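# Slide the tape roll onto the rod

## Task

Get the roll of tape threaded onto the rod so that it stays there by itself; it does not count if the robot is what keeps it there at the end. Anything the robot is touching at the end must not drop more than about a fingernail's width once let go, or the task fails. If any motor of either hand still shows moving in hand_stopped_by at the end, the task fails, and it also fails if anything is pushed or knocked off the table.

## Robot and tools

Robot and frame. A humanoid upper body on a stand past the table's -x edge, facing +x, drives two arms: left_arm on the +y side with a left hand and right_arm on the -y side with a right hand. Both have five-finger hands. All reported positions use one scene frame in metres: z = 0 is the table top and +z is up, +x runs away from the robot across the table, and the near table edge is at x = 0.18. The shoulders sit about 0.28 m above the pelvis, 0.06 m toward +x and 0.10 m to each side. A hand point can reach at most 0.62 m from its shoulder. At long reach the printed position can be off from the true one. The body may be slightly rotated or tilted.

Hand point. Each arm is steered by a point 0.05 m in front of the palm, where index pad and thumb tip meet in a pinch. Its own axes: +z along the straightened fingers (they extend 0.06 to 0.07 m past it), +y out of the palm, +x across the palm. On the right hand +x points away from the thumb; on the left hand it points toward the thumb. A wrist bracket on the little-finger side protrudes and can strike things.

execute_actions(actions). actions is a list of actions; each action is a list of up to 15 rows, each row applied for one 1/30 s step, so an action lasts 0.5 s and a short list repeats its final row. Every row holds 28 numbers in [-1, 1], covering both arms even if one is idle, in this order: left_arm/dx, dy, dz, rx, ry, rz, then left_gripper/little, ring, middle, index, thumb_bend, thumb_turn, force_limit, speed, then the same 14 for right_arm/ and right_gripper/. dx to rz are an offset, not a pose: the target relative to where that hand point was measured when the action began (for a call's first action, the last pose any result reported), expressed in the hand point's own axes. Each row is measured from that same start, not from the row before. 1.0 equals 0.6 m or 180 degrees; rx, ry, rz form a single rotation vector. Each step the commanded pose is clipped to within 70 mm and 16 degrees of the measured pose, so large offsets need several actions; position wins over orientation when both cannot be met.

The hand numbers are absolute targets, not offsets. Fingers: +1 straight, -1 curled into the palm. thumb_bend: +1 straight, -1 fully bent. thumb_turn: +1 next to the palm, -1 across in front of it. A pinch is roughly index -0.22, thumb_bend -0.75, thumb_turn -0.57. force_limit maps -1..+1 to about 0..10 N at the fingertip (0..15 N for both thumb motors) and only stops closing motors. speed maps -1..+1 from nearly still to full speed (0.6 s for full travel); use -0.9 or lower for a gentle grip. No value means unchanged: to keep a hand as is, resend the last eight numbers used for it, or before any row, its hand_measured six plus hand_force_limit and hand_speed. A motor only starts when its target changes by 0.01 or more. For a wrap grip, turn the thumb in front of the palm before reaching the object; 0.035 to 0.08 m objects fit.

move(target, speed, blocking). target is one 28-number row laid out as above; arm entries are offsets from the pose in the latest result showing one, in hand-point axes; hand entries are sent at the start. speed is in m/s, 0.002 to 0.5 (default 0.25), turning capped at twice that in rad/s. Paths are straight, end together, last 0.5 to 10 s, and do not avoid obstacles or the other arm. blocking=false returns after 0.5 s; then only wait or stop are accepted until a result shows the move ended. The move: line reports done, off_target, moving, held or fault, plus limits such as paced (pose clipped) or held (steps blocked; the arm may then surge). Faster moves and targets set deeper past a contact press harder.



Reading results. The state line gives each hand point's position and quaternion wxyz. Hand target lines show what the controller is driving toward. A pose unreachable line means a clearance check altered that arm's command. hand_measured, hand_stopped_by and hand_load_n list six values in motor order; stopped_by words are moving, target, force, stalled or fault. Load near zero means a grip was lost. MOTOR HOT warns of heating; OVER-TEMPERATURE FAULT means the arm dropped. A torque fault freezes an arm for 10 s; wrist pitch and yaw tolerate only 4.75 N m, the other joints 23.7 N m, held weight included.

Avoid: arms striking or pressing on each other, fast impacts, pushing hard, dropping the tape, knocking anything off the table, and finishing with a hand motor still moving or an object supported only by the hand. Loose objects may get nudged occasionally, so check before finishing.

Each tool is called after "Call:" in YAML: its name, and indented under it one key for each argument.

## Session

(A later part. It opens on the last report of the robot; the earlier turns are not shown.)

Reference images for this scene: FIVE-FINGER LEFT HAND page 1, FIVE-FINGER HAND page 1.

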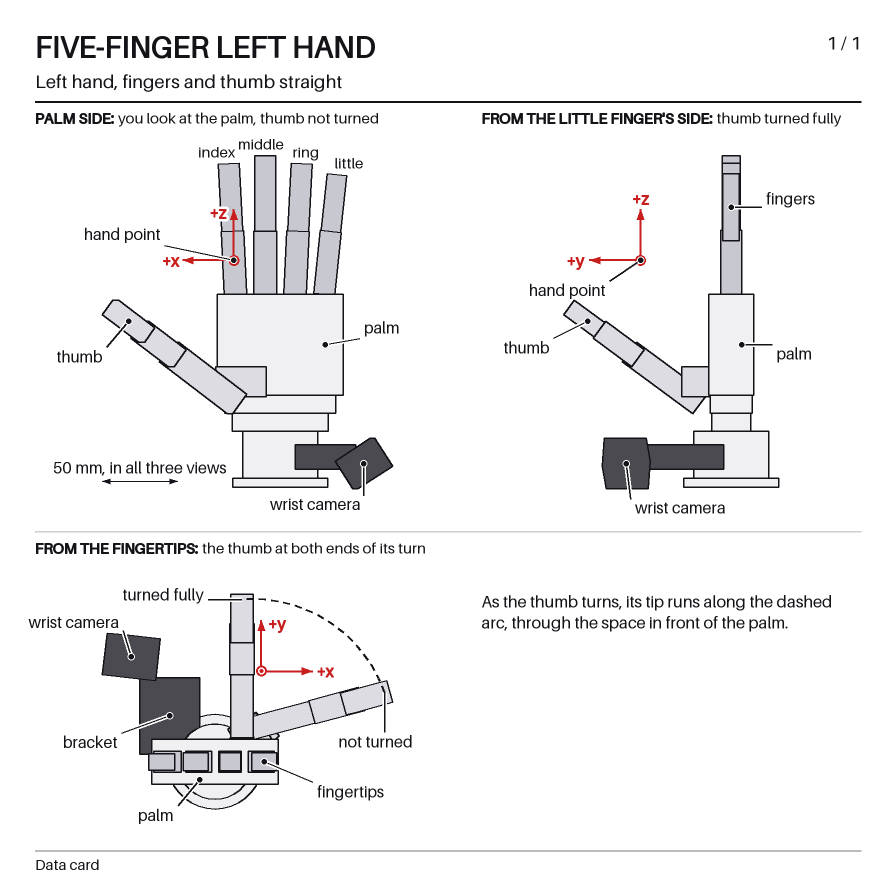

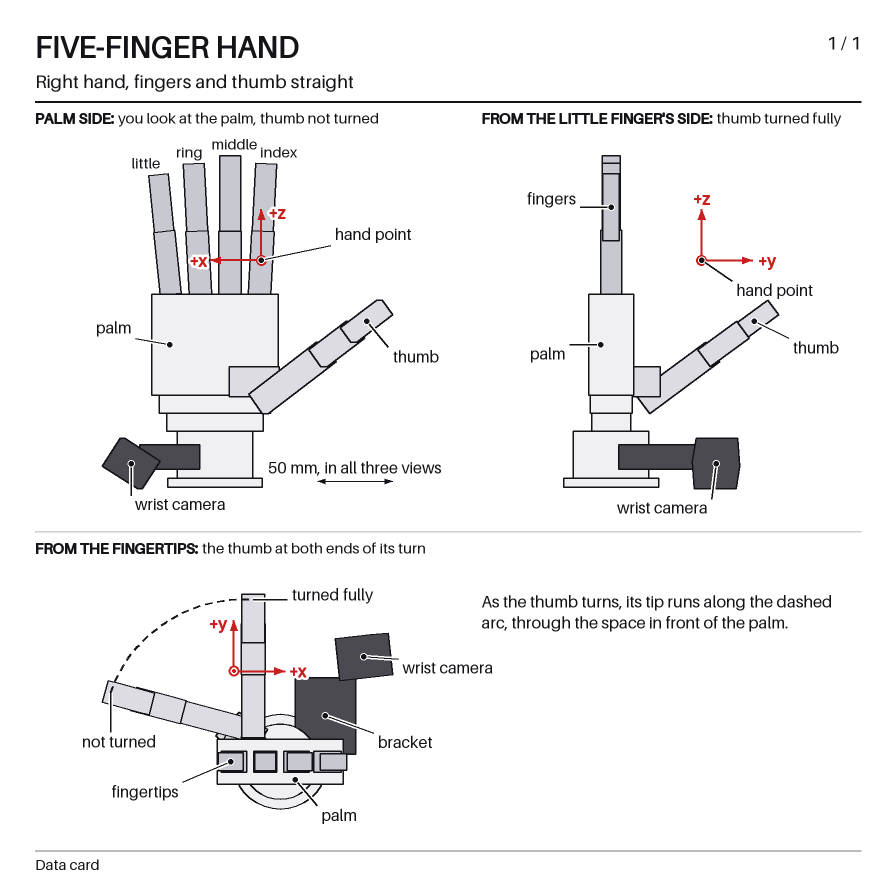

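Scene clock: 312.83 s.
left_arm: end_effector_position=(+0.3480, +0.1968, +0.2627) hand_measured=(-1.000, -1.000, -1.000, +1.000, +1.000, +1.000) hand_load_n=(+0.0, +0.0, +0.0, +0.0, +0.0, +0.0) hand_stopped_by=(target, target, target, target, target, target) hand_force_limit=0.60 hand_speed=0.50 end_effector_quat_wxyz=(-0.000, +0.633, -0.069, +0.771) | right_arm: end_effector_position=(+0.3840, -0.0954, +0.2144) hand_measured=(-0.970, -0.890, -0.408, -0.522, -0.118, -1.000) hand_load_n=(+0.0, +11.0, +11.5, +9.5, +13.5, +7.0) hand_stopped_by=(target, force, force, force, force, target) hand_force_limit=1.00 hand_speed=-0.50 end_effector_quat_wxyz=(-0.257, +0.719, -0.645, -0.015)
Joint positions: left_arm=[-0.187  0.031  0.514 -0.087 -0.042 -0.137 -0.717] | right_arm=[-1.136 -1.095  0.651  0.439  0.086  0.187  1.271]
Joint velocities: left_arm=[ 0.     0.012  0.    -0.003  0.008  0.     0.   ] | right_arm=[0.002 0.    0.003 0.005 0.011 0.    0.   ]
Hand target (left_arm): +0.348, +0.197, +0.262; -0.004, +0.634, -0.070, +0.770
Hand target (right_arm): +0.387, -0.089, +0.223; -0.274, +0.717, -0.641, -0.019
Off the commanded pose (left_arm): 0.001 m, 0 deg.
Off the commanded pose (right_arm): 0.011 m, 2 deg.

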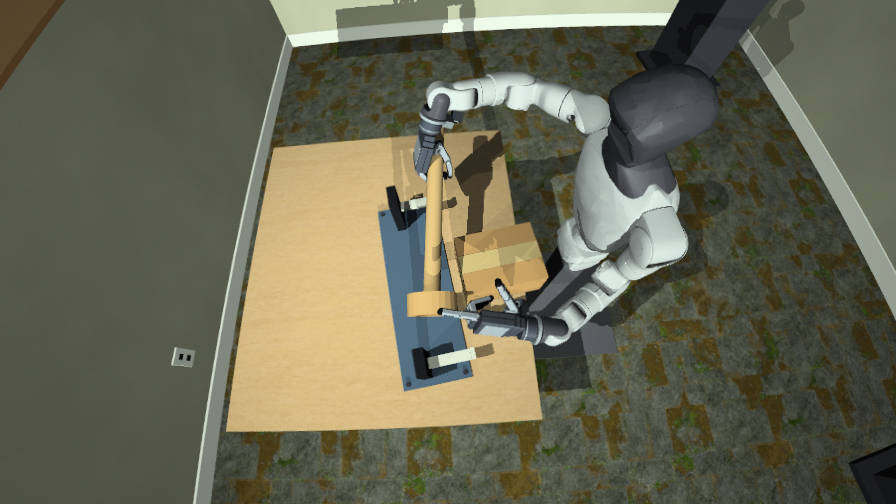

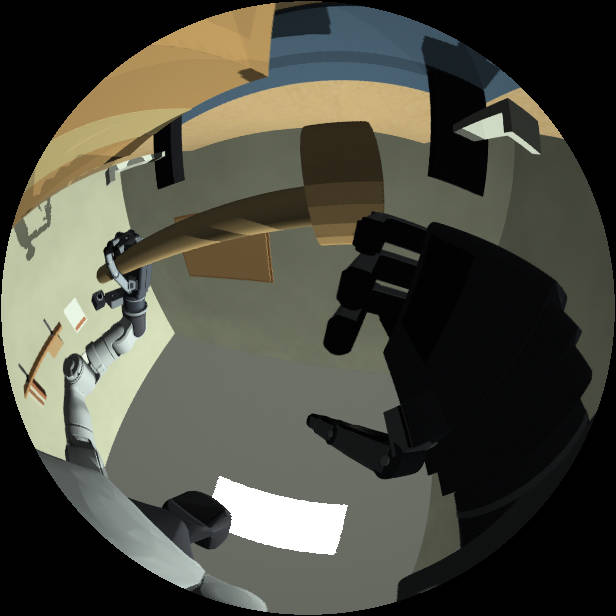

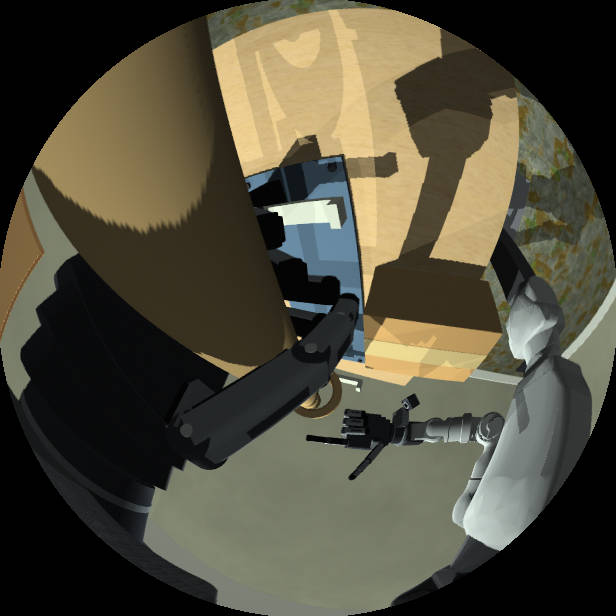

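Call:
move:
  target: [0,-0.12,0,0,0,0,-1,-1,-1,1,1,1,0.6,0.5,-0.03,-0.03,-0.06,0.01,-0.045,0.025,-0.97,-0.97,-0.97,-0.97,-0.97,-1,1,-0.5]
  speed: 0.08

Call:
zoom_image:
  camera: "cam_high"
  region: [330,180,570,420]

Scene clock: 327.90 s.
left_arm: end_effector_position=(+0.3573, +0.2667, +0.2745) hand_measured=(-1.000, -1.000, -1.000, +1.000, +1.000, +1.000) hand_load_n=(+0.0, +0.0, +0.0, +0.0, +0.0, +0.0) hand_stopped_by=(target, target, target, target, target, target) hand_force_limit=0.60 hand_speed=0.50 end_effector_quat_wxyz=(+0.000, +0.630, -0.068, +0.773) | right_arm: end_effector_position=(+0.3840, -0.0982, +0.2497) hand_measured=(-0.970, -0.890, -0.408, -0.522, -0.118, -1.000) hand_load_n=(+0.0, +11.0, +11.5, +9.5, +13.5, +7.0) hand_stopped_by=(target, force, force, force, force, target) hand_force_limit=1.00 hand_speed=-0.50 end_effector_quat_wxyz=(+0.297, -0.692, +0.656, +0.056)
Joint positions: left_arm=[-0.354  0.286  0.661  0.227 -0.179 -0.16  -0.854] | right_arm=[-1.14  -1.116  0.521  0.514  0.141  0.16   1.37 ]
Joint velocities: left_arm=[-0.002  0.003  0.015 -0.003  0.003 -0.002 -0.002] | right_arm=[ 0.002 -0.014 -0.008 -0.006  0.005  0.     0.007]
Hand target (left_arm): +0.357, +0.267, +0.276; +0.001, +0.628, -0.067, +0.775
Hand target (right_arm): +0.386, -0.093, +0.259; -0.314, +0.689, -0.650, -0.062
Off the commanded pose (left_arm): 0.005 m, 0 deg.
Off the commanded pose (right_arm): 0.011 m, 2 deg.
move: off_target (left_arm, right_arm)

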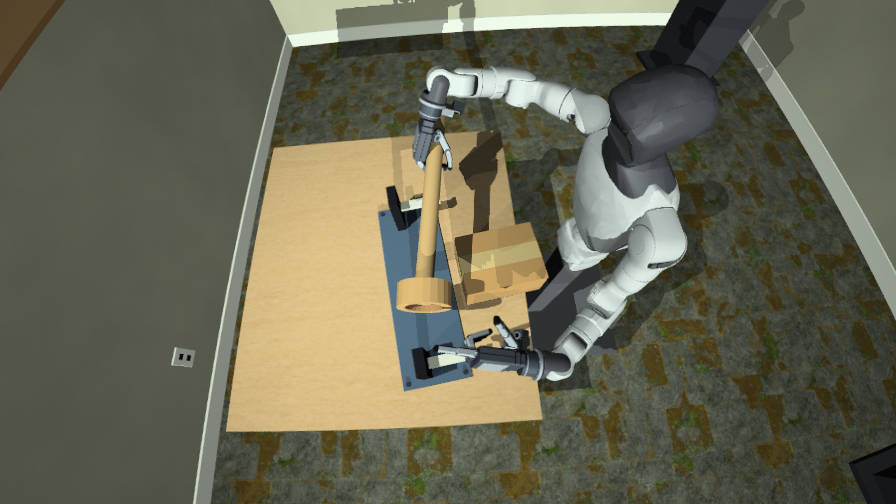

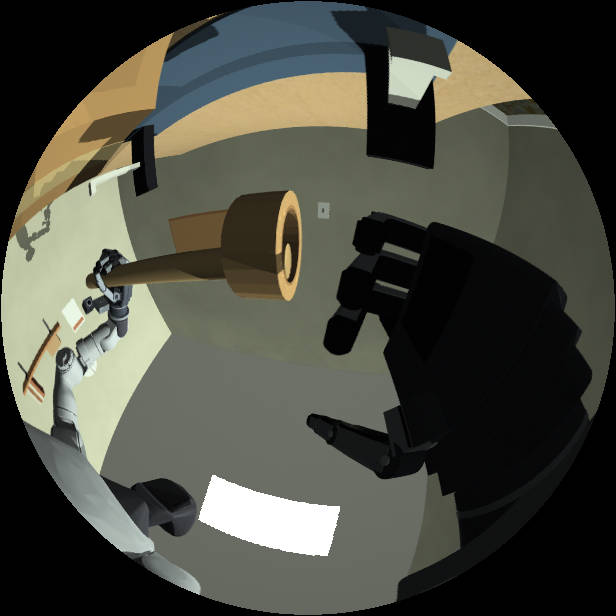

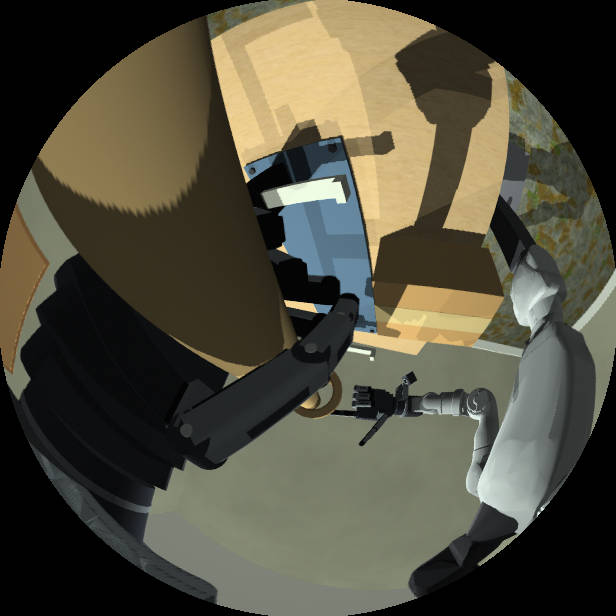

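Region (330, 180, 570, 420) of cam_high's 896x504 image, scaled by 2.100, with more detail than that image has.

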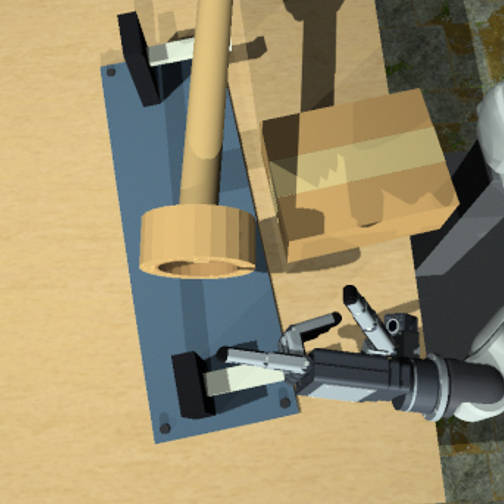

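Call:
move:
  target: [-0.05,0.05,0.03,0,0,0,-1,-1,-1,1,1,1,0.6,0.5,-0.012,0,-0.02,0.005,-0.025,0.02,-0.97,-0.97,-0.97,-0.97,-0.97,-1,1,-0.5]
  speed: 0.06

Call:
zoom_image:
  camera: "cam_high"
  region: [330,180,570,420]

Scene clock: 334.30 s.
left_arm: end_effector_position=(+0.3769, +0.2397, +0.2434) hand_measured=(-1.000, -1.000, -1.000, +1.000, +1.000, +1.000) hand_load_n=(+0.0, +0.0, +0.0, +0.0, +0.0, +0.0) hand_stopped_by=(target, target, target, target, target, target) hand_force_limit=0.60 hand_speed=0.50 end_effector_quat_wxyz=(+0.000, +0.632, -0.064, +0.772) | right_arm: end_effector_position=(+0.3776, -0.1035, +0.2541) hand_measured=(-0.970, -0.890, -0.408, -0.522, -0.118, -1.000) hand_load_n=(+0.0, +11.0, +11.5, +9.5, +13.5, +7.0) hand_stopped_by=(target, force, force, force, force, target) hand_force_limit=1.00 hand_speed=-0.50 end_effector_quat_wxyz=(+0.311, -0.669, +0.671, +0.080)
Joint positions: left_arm=[-0.405  0.2    0.603  0.42  -0.087 -0.366 -0.785] | right_arm=[-1.058 -1.142  0.43   0.485  0.176  0.187  1.386]
Joint velocities: left_arm=[ 0.006  0.002  0.003  0.    -0.002 -0.004  0.001] | right_arm=[ 0.018  0.005 -0.026 -0.008  0.003  0.005  0.011]
Hand target (left_arm): +0.378, +0.239, +0.243; -0.001, +0.632, -0.065, +0.772
Hand target (right_arm): +0.379, -0.098, +0.263; -0.328, +0.666, -0.665, -0.086
Off the commanded pose (left_arm): 0.003 m, 0 deg.
Off the commanded pose (right_arm): 0.011 m, 2 deg.
move: off_target (right_arm)

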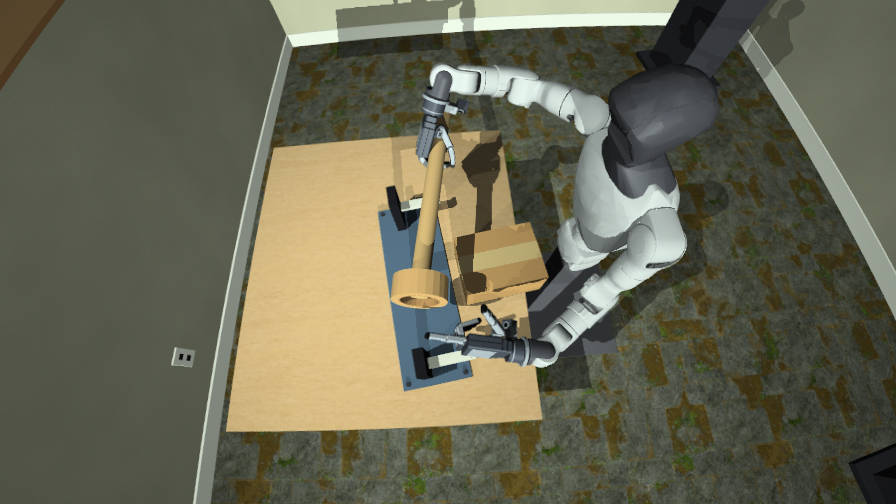

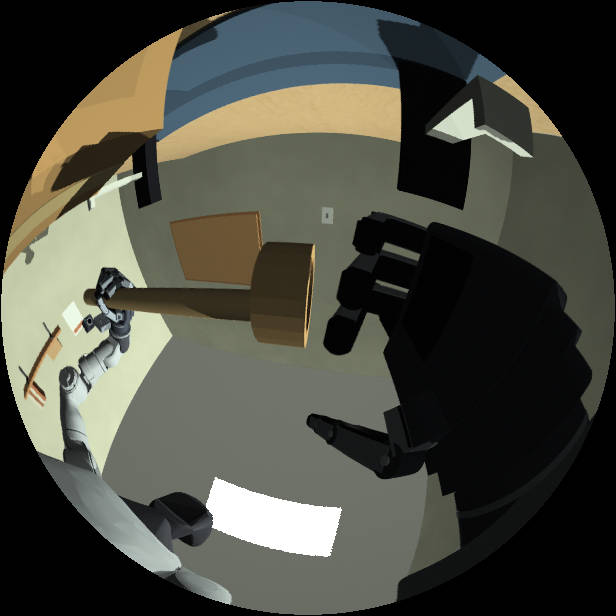

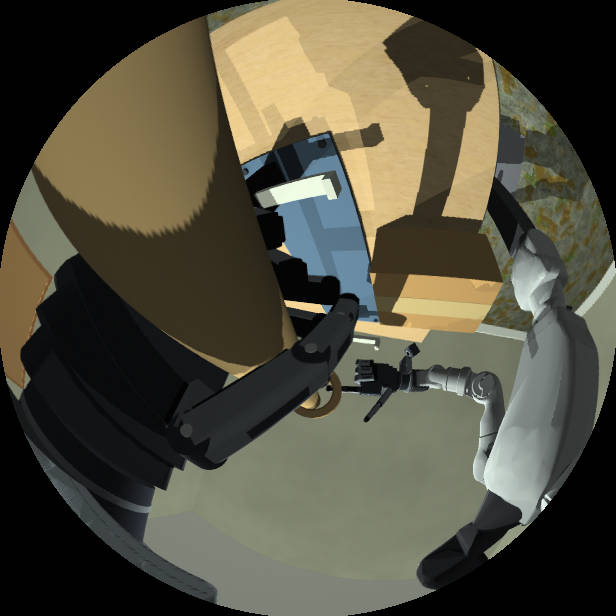

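Region (330, 180, 570, 420) of cam_high's 896x504 image, scaled by 2.100, with more detail than that image has.

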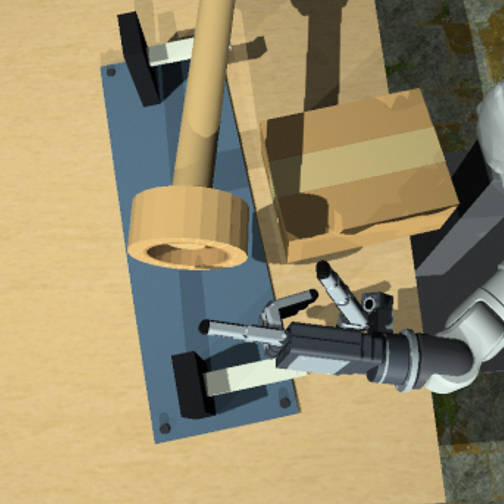

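Call:
move:
  target: [0.03,0.075,0.01,0,0,0,-1,-1,-1,1,1,1,0.6,0.5,-0.008,0.0,-0.012,0.005,-0.012,0.005,-0.97,-0.97,-0.97,-0.97,-0.97,-1,1,-0.5]
  speed: 0.04

Call:
zoom_image:
  camera: "cam_high"
  region: [330,180,570,420]

Scene clock: 340.33 s.
left_arm: end_effector_position=(+0.3731, +0.1930, +0.2550) hand_measured=(-1.000, -1.000, -1.000, +1.000, +1.000, +1.000) hand_load_n=(+0.0, +0.0, +0.0, +0.0, +0.0, +0.0) hand_stopped_by=(target, target, target, target, target, target) hand_force_limit=0.60 hand_speed=0.50 end_effector_quat_wxyz=(+0.001, +0.634, -0.066, +0.771) | right_arm: end_effector_position=(+0.3731, -0.1089, +0.2536) hand_measured=(-0.970, -0.890, -0.408, -0.522, -0.118, -1.000) hand_load_n=(+0.0, +11.0, +11.5, +9.5, +13.5, +7.0) hand_stopped_by=(target, force, force, force, force, target) hand_force_limit=1.00 hand_speed=-0.50 end_effector_quat_wxyz=(+0.312, -0.662, +0.676, +0.083)
Joint positions: left_arm=[-0.295  0.031  0.505  0.079  0.011 -0.209 -0.679] | right_arm=[-0.999 -1.149  0.358  0.45   0.16   0.203  1.402]
Joint velocities: left_arm=[ 0.003 -0.009  0.002  0.002  0.005  0.001  0.001] | right_arm=[ 0.017  0.002 -0.028  0.005  0.     0.003  0.007]
Hand target (left_arm): +0.373, +0.193, +0.254; -0.000, +0.635, -0.066, +0.769
Hand target (right_arm): +0.375, -0.104, +0.262; -0.329, +0.659, -0.670, -0.088
Off the commanded pose (left_arm): 0.004 m, 0 deg.
Off the commanded pose (right_arm): 0.011 m, 2 deg.
move: off_target (left_arm, right_arm)

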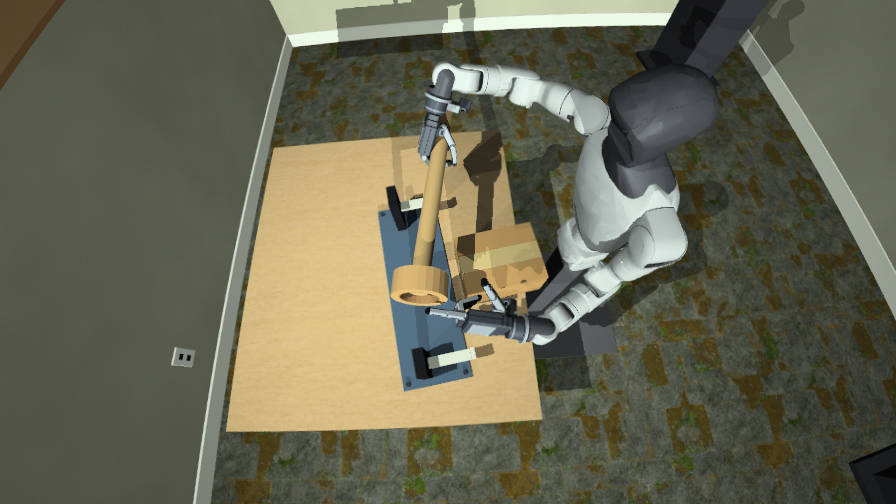

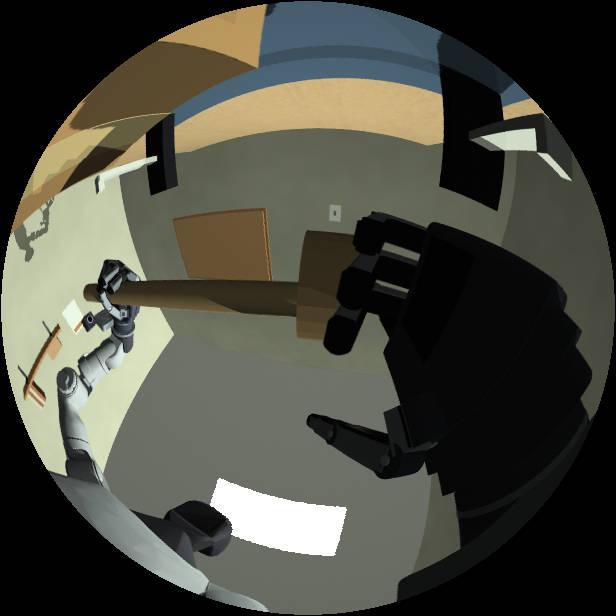

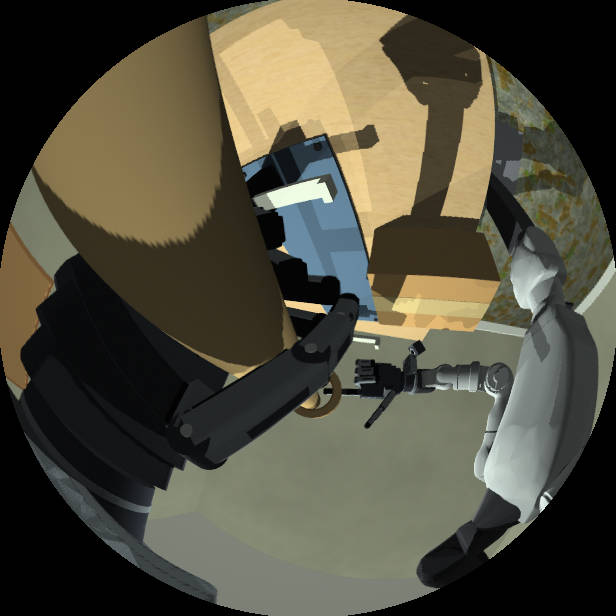

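Region (330, 180, 570, 420) of cam_high's 896x504 image, scaled by 2.100, with more detail than that image has.

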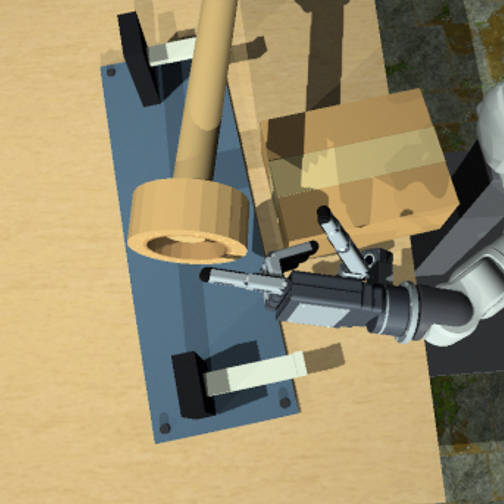

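Call:
move:
  target: [0.01,0.09,0.01,0,0,0,-1,-1,-1,1,1,1,0.6,0.5,-0.012,0.0,-0.012,0.005,-0.012,0.005,-0.97,-0.97,-0.97,-0.97,-0.97,-1,1,-0.5]
  speed: 0.03

Call:
zoom_image:
  camera: "cam_high"
  region: [330,180,570,420]

Scene clock: 347.67 s.
left_arm: end_effector_position=(+0.3725, +0.1428, +0.2567) hand_measured=(-1.000, -1.000, -1.000, +1.000, +1.000, +1.000) hand_load_n=(+0.0, +0.0, +0.0, +0.0, +0.0, +0.0) hand_stopped_by=(target, target, target, target, target, target) hand_force_limit=0.60 hand_speed=0.50 end_effector_quat_wxyz=(-0.004, +0.632, -0.062, +0.772) | right_arm: end_effector_position=(+0.3678, -0.1150, +0.2519) hand_measured=(-0.970, -0.890, -0.408, -0.522, -0.118, -1.000) hand_load_n=(+0.0, +11.0, +11.5, +9.5, +13.5, +7.0) hand_stopped_by=(target, force, force, force, force, target) hand_force_limit=1.00 hand_speed=-0.50 end_effector_quat_wxyz=(+0.308, -0.655, +0.685, +0.083)
Joint positions: left_arm=[-0.165  0.013  0.21  -0.061  0.037 -0.191 -0.401] | right_arm=[-0.938 -1.157  0.29   0.406  0.136  0.234  1.421]
Joint velocities: left_arm=[-0.006 -0.018  0.008  0.     0.005  0.     0.01 ] | right_arm=[ 0.    -0.009 -0.014 -0.015 -0.029  0.003  0.011]
Hand target (left_arm): +0.372, +0.139, +0.253; -0.001, +0.636, -0.068, +0.768
Hand target (right_arm): +0.370, -0.107, +0.263; -0.330, +0.653, -0.676, -0.091
Off the commanded pose (left_arm): 0.004 m, 1 deg.
Off the commanded pose (right_arm): 0.014 m, 3 deg.
move: off_target (left_arm, right_arm)

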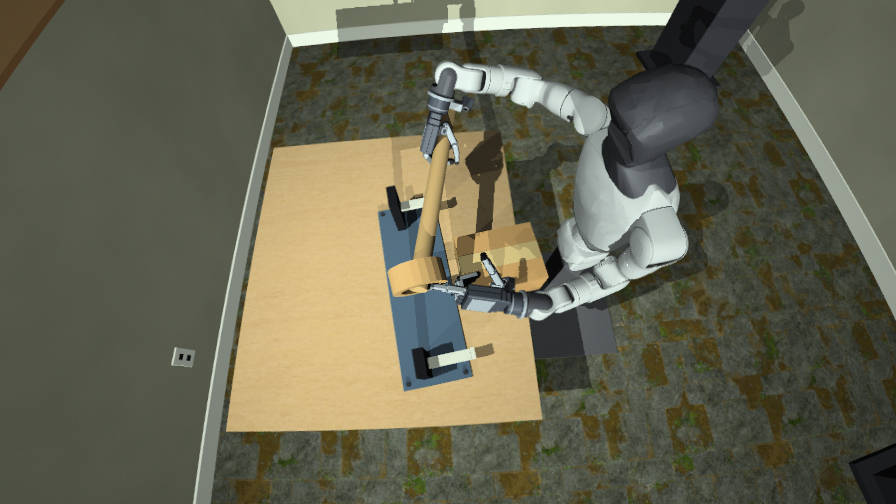

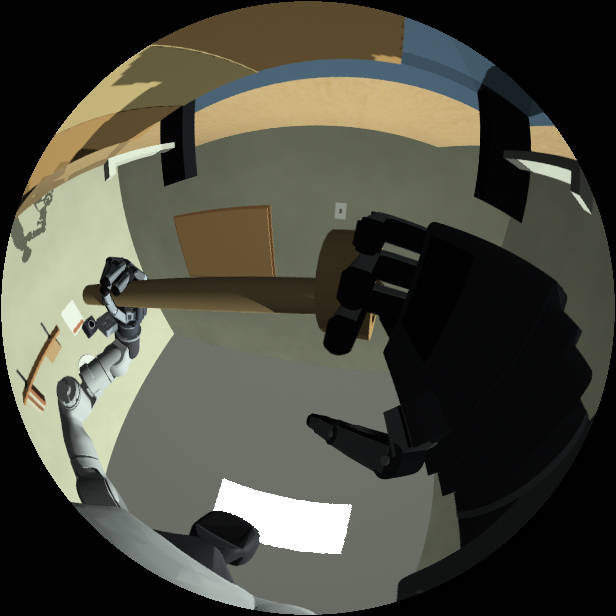

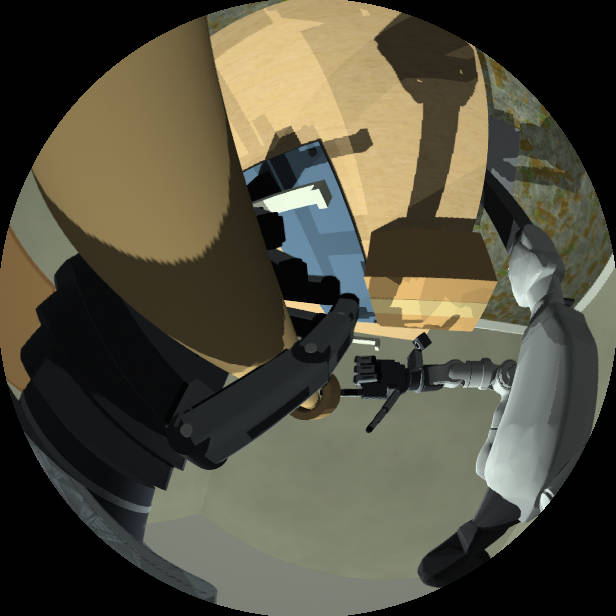

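Region (330, 180, 570, 420) of cam_high's 896x504 image, scaled by 2.100, with more detail than that image has.

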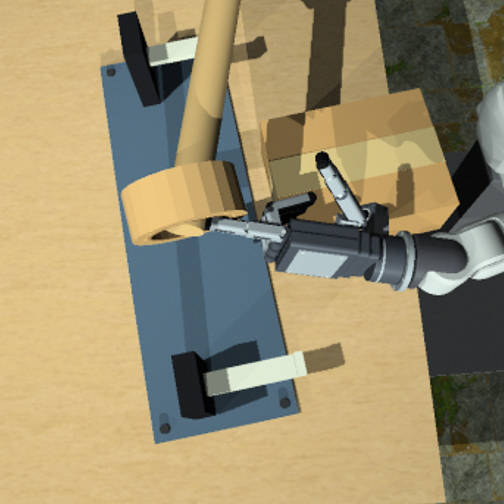

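Call:
move:
  target: [0.02,0.01,0,0,0,0,-1,-1,-1,1,1,1,0.6,0.5,-0.075,-0.02,0.02,0.005,-0.015,0.005,-0.97,-0.97,-0.97,-0.97,-0.97,-1,1,-0.5]
  speed: 0.03

Call:
zoom_image:
  camera: "cam_high"
  region: [330,180,570,420]

Scene clock: 354.20 s.
left_arm: end_effector_position=(+0.3696, +0.1371, +0.2692) hand_measured=(-1.000, -1.000, -1.000, +1.000, +1.000, +1.000) hand_load_n=(+0.0, +0.0, +0.0, +0.0, +0.0, +0.0) hand_stopped_by=(target, target, target, target, target, target) hand_force_limit=0.60 hand_speed=0.50 end_effector_quat_wxyz=(-0.004, +0.630, -0.061, +0.774) | right_arm: end_effector_position=(+0.3792, -0.0778, +0.2591) hand_measured=(-0.970, -0.890, -0.408, -0.522, -0.118, -1.000) hand_load_n=(+0.0, +11.0, +11.5, +9.5, +13.5, +7.0) hand_stopped_by=(target, force, force, force, force, target) hand_force_limit=1.00 hand_speed=-0.50 end_effector_quat_wxyz=(+0.311, -0.649, +0.688, +0.092)
Joint positions: left_arm=[-0.141  0.013  0.173 -0.166  0.037 -0.112 -0.369] | right_arm=[-1.047 -1.037  0.311  0.37   0.045  0.392  1.427]
Joint velocities: left_arm=[-0.011 -0.011 -0.003 -0.005  0.006  0.002  0.002] | right_arm=[ 0.     0.009 -0.003  0.005 -0.018  0.001  0.   ]
Hand target (left_arm): +0.369, +0.135, +0.267; -0.004, +0.633, -0.063, +0.772
Hand target (right_arm): +0.382, -0.073, +0.269; -0.327, +0.647, -0.682, -0.096
Off the commanded pose (left_arm): 0.002 m, 0 deg.
Off the commanded pose (right_arm): 0.012 m, 2 deg.
move: off_target (right_arm)

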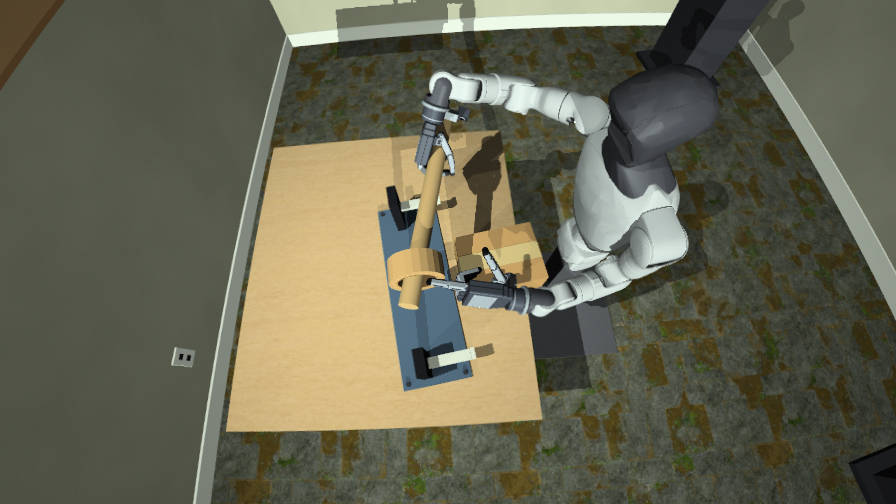

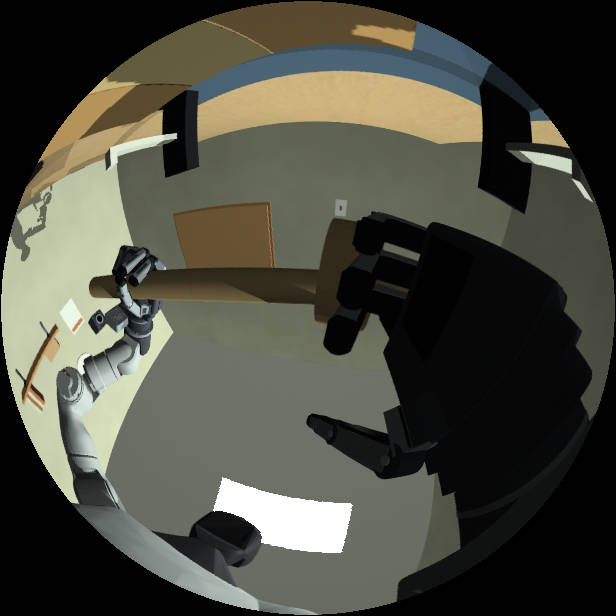

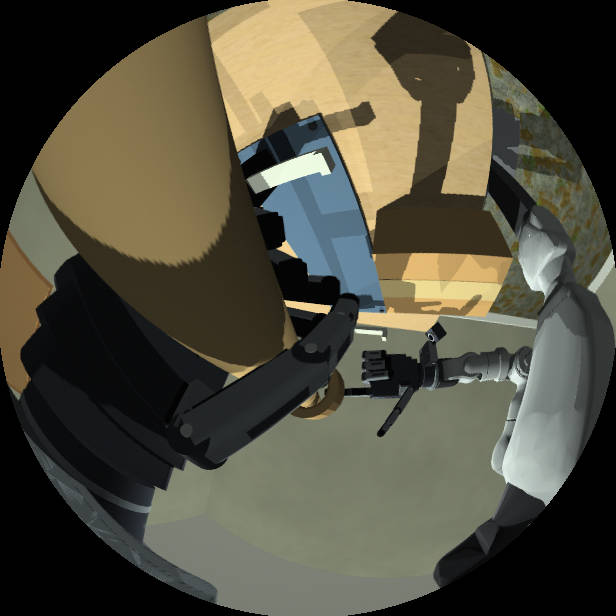

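Region (330, 180, 570, 420) of cam_high's 896x504 image, scaled by 2.100, with more detail than that image has.

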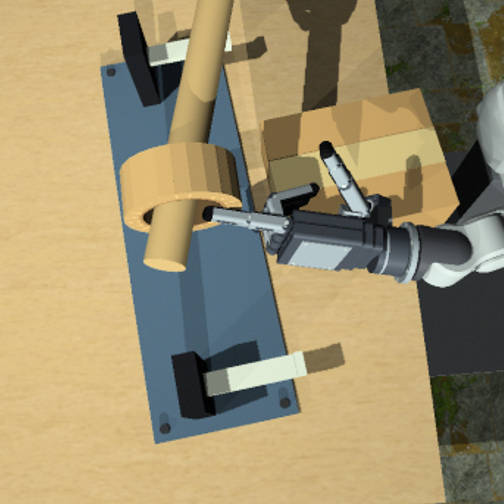

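Working; repeating.

Call:
move:
  target: [0,0.005,-0.01,0,0,0,-1,-1,-1,1,1,1,0.6,0.5,-0.085,-0.01,0.02,0.005,-0.012,0.005,-0.97,-0.97,-0.97,-0.97,-0.97,-1,1,-0.5]
  speed: 0.03

Call:
move:
  target: [0.08,-0.3,-0.05,0,0,0,-1,-1,-1,1,1,1,0.6,0.5,-0.012,0,-0.015,0.005,0,0.01,-0.97,-0.97,-0.97,-0.97,-0.97,-1,1,-0.5]
  speed: 0.12

Scene clock: 360.63 s.
left_arm: end_effector_position=(+0.3642, +0.1367, +0.2681) hand_measured=(-1.000, -1.000, -1.000, +1.000, +1.000, +1.000) hand_load_n=(+0.0, +0.0, +0.0, +0.0, +0.0, +0.0) hand_stopped_by=(target, target, target, target, target, target) hand_force_limit=0.60 hand_speed=0.50 end_effector_quat_wxyz=(-0.007, +0.630, -0.061, +0.774) | right_arm: end_effector_position=(+0.3857, -0.0343, +0.2685) hand_measured=(-0.970, -0.890, -0.408, -0.522, -0.118, -1.000) hand_load_n=(+0.0, +11.0, +11.5, +9.5, +13.5, +7.0) hand_stopped_by=(target, force, force, force, force, target) hand_force_limit=1.00 hand_speed=-0.50 end_effector_quat_wxyz=(+0.312, -0.643, +0.693, +0.100)
Joint positions: left_arm=[-0.112  0.013  0.164 -0.186  0.037 -0.122 -0.363] | right_arm=[-1.155 -0.908  0.345  0.32  -0.044  0.582  1.426]
Joint velocities: left_arm=[ 0.     0.017 -0.009  0.003 -0.012  0.     0.   ] | right_arm=[-0.008 -0.003  0.003 -0.015 -0.025  0.003  0.   ]
Hand target (left_arm): +0.363, +0.135, +0.267; -0.005, +0.631, -0.061, +0.774
Hand target (right_arm): +0.388, -0.030, +0.278; -0.327, +0.641, -0.687, -0.102
Off the commanded pose (left_arm): 0.002 m, 0 deg.
Off the commanded pose (right_arm): 0.012 m, 2 deg.
joint sent to its limit (left arm) — the command would take joint 2 (shoulder roll) past its lower limit, so that joint was sent only as far as its limit.
move: off_target (right_arm)

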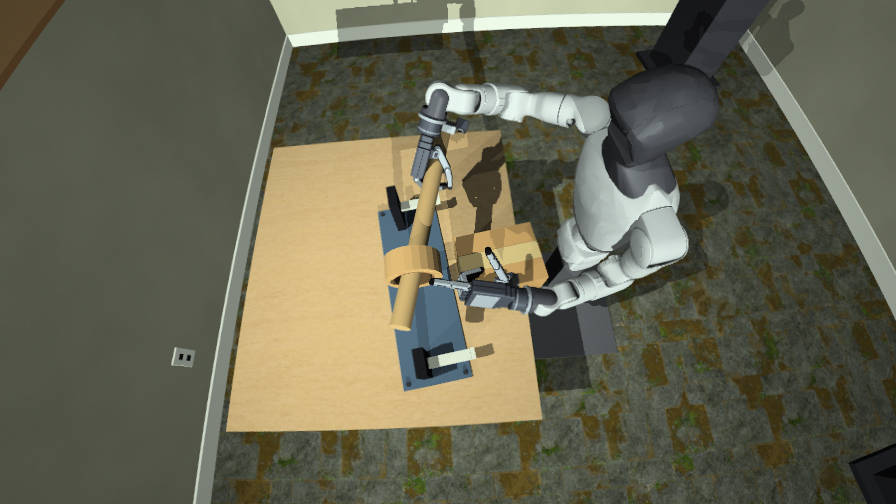

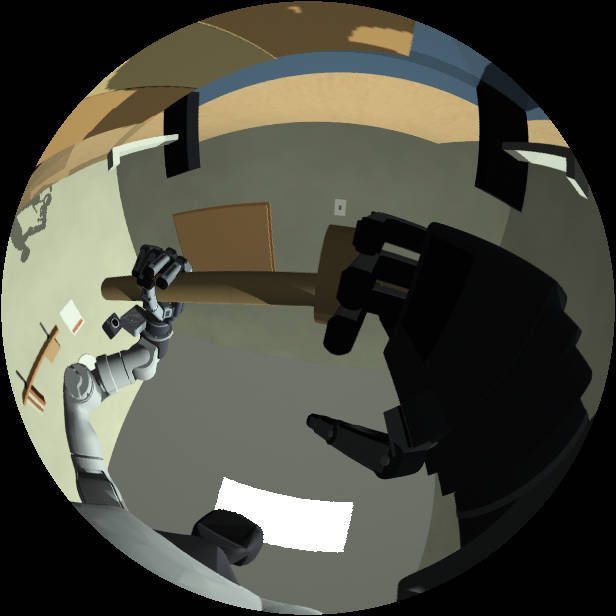

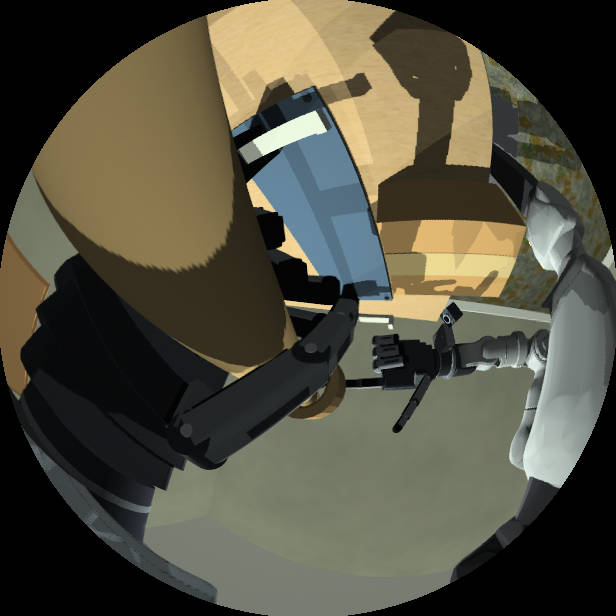

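Scene clock: 362.53 s.
left_arm: end_effector_position=(+0.3419, +0.3095, +0.3380) hand_measured=(-1.000, -1.000, -1.000, +1.000, +1.000, +1.000) hand_load_n=(+0.0, +0.0, +0.0, +0.0, +0.0, +0.0) hand_stopped_by=(target, target, target, target, target, target) hand_force_limit=0.60 hand_speed=0.50 end_effector_quat_wxyz=(-0.004, +0.621, -0.062, +0.781) | right_arm: end_effector_position=(+0.3810, -0.0354, +0.2704) hand_measured=(-0.970, -0.890, -0.408, -0.522, -0.118, -1.000) hand_load_n=(+0.0, +11.0, +11.5, +9.5, +13.5, +7.0) hand_stopped_by=(target, force, force, force, force, target) hand_force_limit=1.00 hand_speed=-0.50 end_effector_quat_wxyz=(+0.302, -0.631, +0.708, +0.098)
Joint positions: left_arm=[-0.314  0.569  0.658  0.115 -0.441  0.075 -0.795] | right_arm=[-1.144 -0.925  0.343  0.249 -0.053  0.677  1.441]
Joint velocities: left_arm=[ 0.002  0.011  0.     0.008  0.     0.    -0.009] | right_arm=[ 0.008 -0.012 -0.002  0.003 -0.011  0.     0.   ]
Hand target (left_arm): +0.342, +0.309, +0.339; -0.002, +0.619, -0.062, +0.783
Hand target (right_arm): +0.382, -0.033, +0.279; +0.315, -0.630, +0.703, +0.099
Off the commanded pose (left_arm): 0.012 m, 1 deg.
Off the commanded pose (right_arm): 0.010 m, 2 deg.
move: off_target (left_arm, right_arm)

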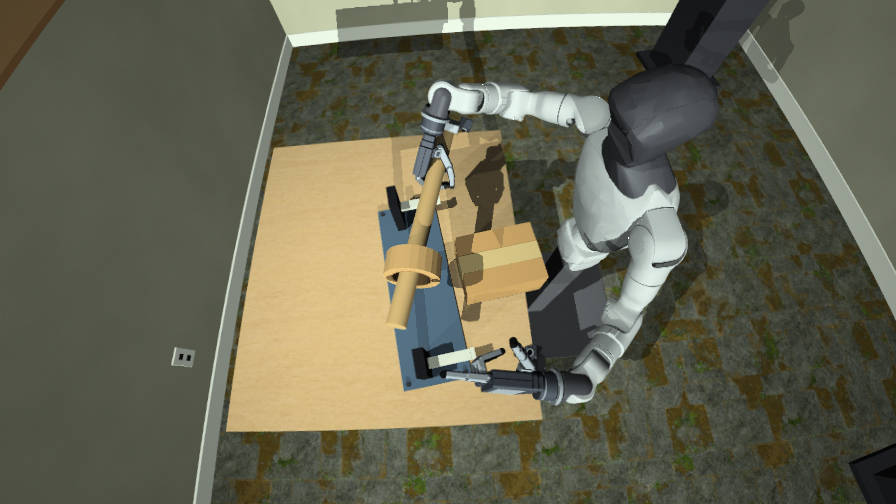

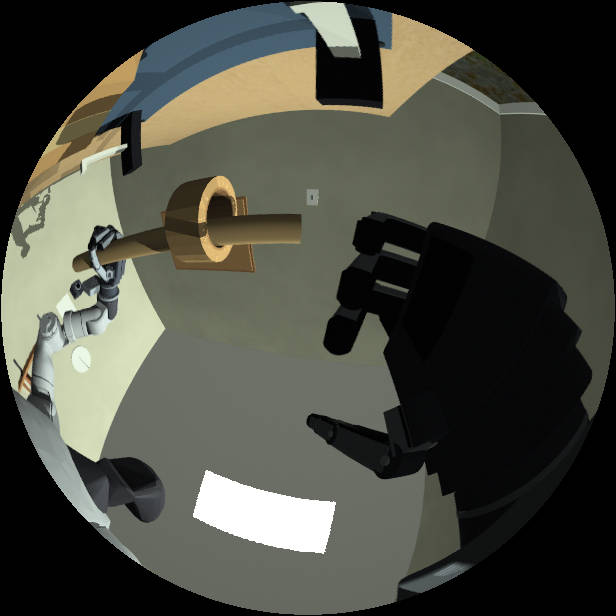

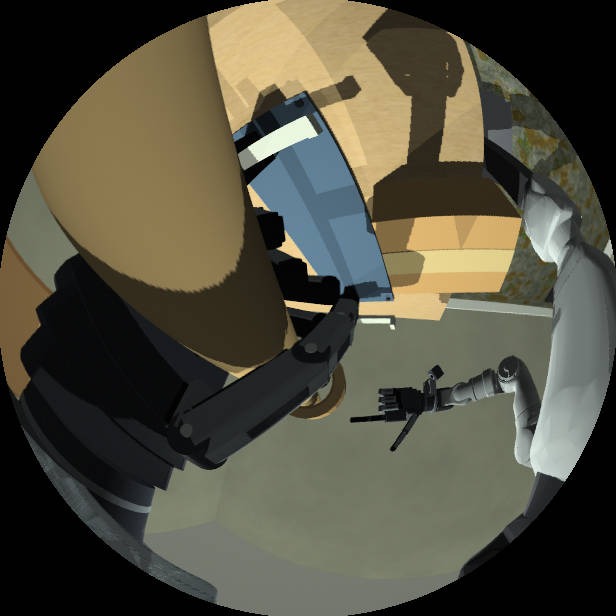

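Call:
move:
  target: [0,-0.1,-0.05,0,0,0,-1,-1,-1,1,1,1,0.6,0.5,-0.035,-0.015,0.16,0.037,0.085,-0.14,-0.97,-0.97,-0.97,-0.97,-0.97,-1,1,-0.5]
  speed: 0.1

Scene clock: 371.70 s.
left_arm: end_effector_position=(+0.3195, +0.3716, +0.3402) hand_measured=(-1.000, -1.000, -1.000, +1.000, +1.000, +1.000) hand_load_n=(+0.0, +0.0, +0.0, +0.0, +0.0, +0.0) hand_stopped_by=(target, target, target, target, target, target) hand_force_limit=0.60 hand_speed=0.50 end_effector_quat_wxyz=(-0.002, +0.619, -0.061, +0.783) | right_arm: end_effector_position=(+0.4274, +0.0234, +0.2055) hand_measured=(-0.970, -0.890, -0.408, -0.522, -0.118, -1.000) hand_load_n=(+0.0, +17.5, +12.0, +0.0, +13.5, +4.5) hand_stopped_by=(target, force, force, force, force, target) hand_force_limit=1.00 hand_speed=-0.50 end_effector_quat_wxyz=(-0.251, +0.744, -0.612, +0.092)
Joint positions: left_arm=[-0.431  0.762  0.783  0.59  -0.462 -0.086 -1.075] | right_arm=[-1.401 -0.558  0.72   0.555 -0.382  0.511  1.218]
Joint velocities: left_arm=[ 0.014  0.     0.003  0.005 -0.005  0.    -0.002] | right_arm=[-0.021 -0.002  0.012  0.017 -0.009  0.    -0.006]
Hand target (left_arm): +0.319, +0.372, +0.342; -0.003, +0.616, -0.061, +0.785
Hand target (right_arm): +0.421, +0.028, +0.202; -0.245, +0.759, -0.597, +0.088
Off the commanded pose (left_arm): 0.004 m, 0 deg.
Off the commanded pose (right_arm): 0.011 m, 3 deg.
move: off_target (left_arm, right_arm)

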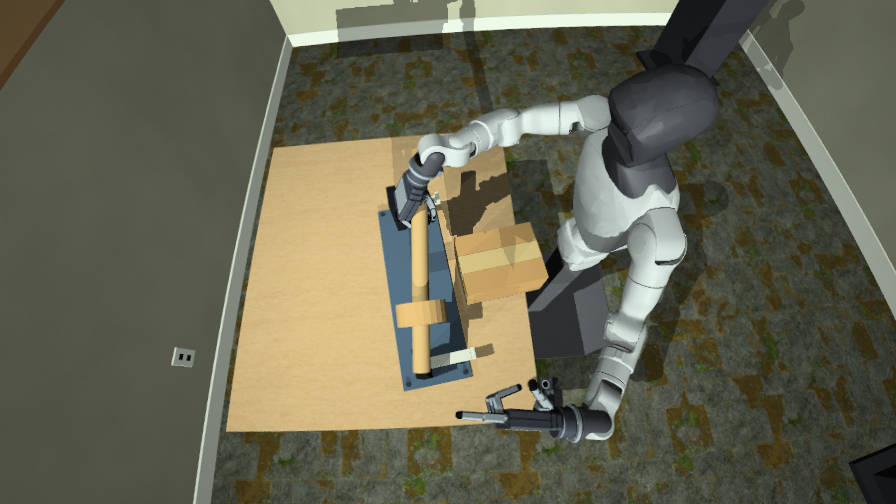

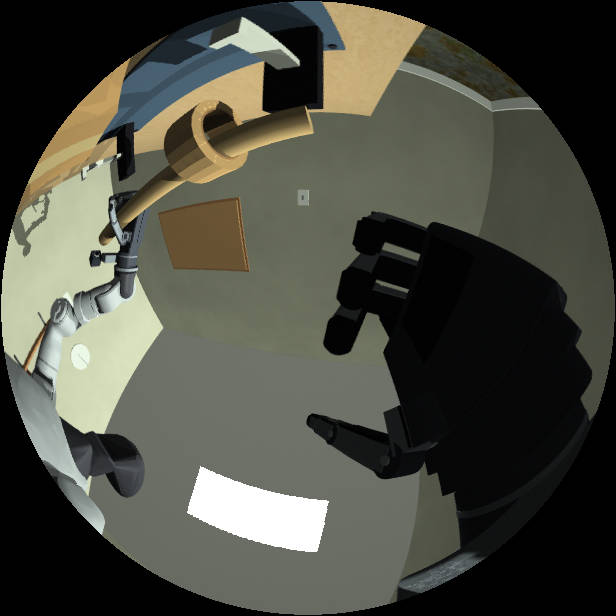

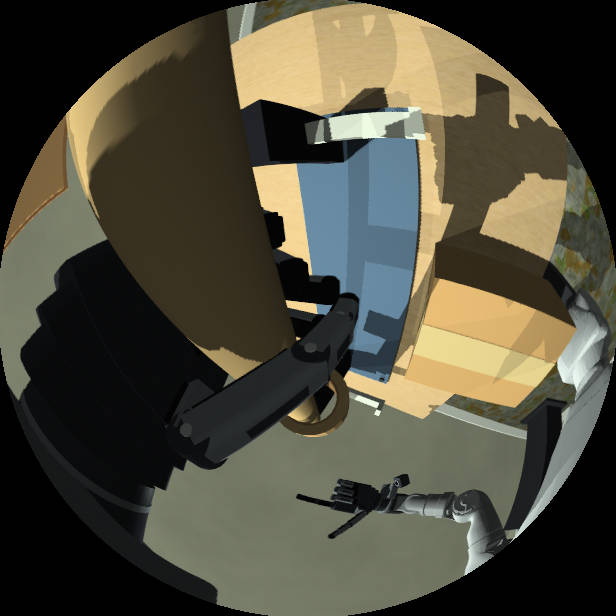

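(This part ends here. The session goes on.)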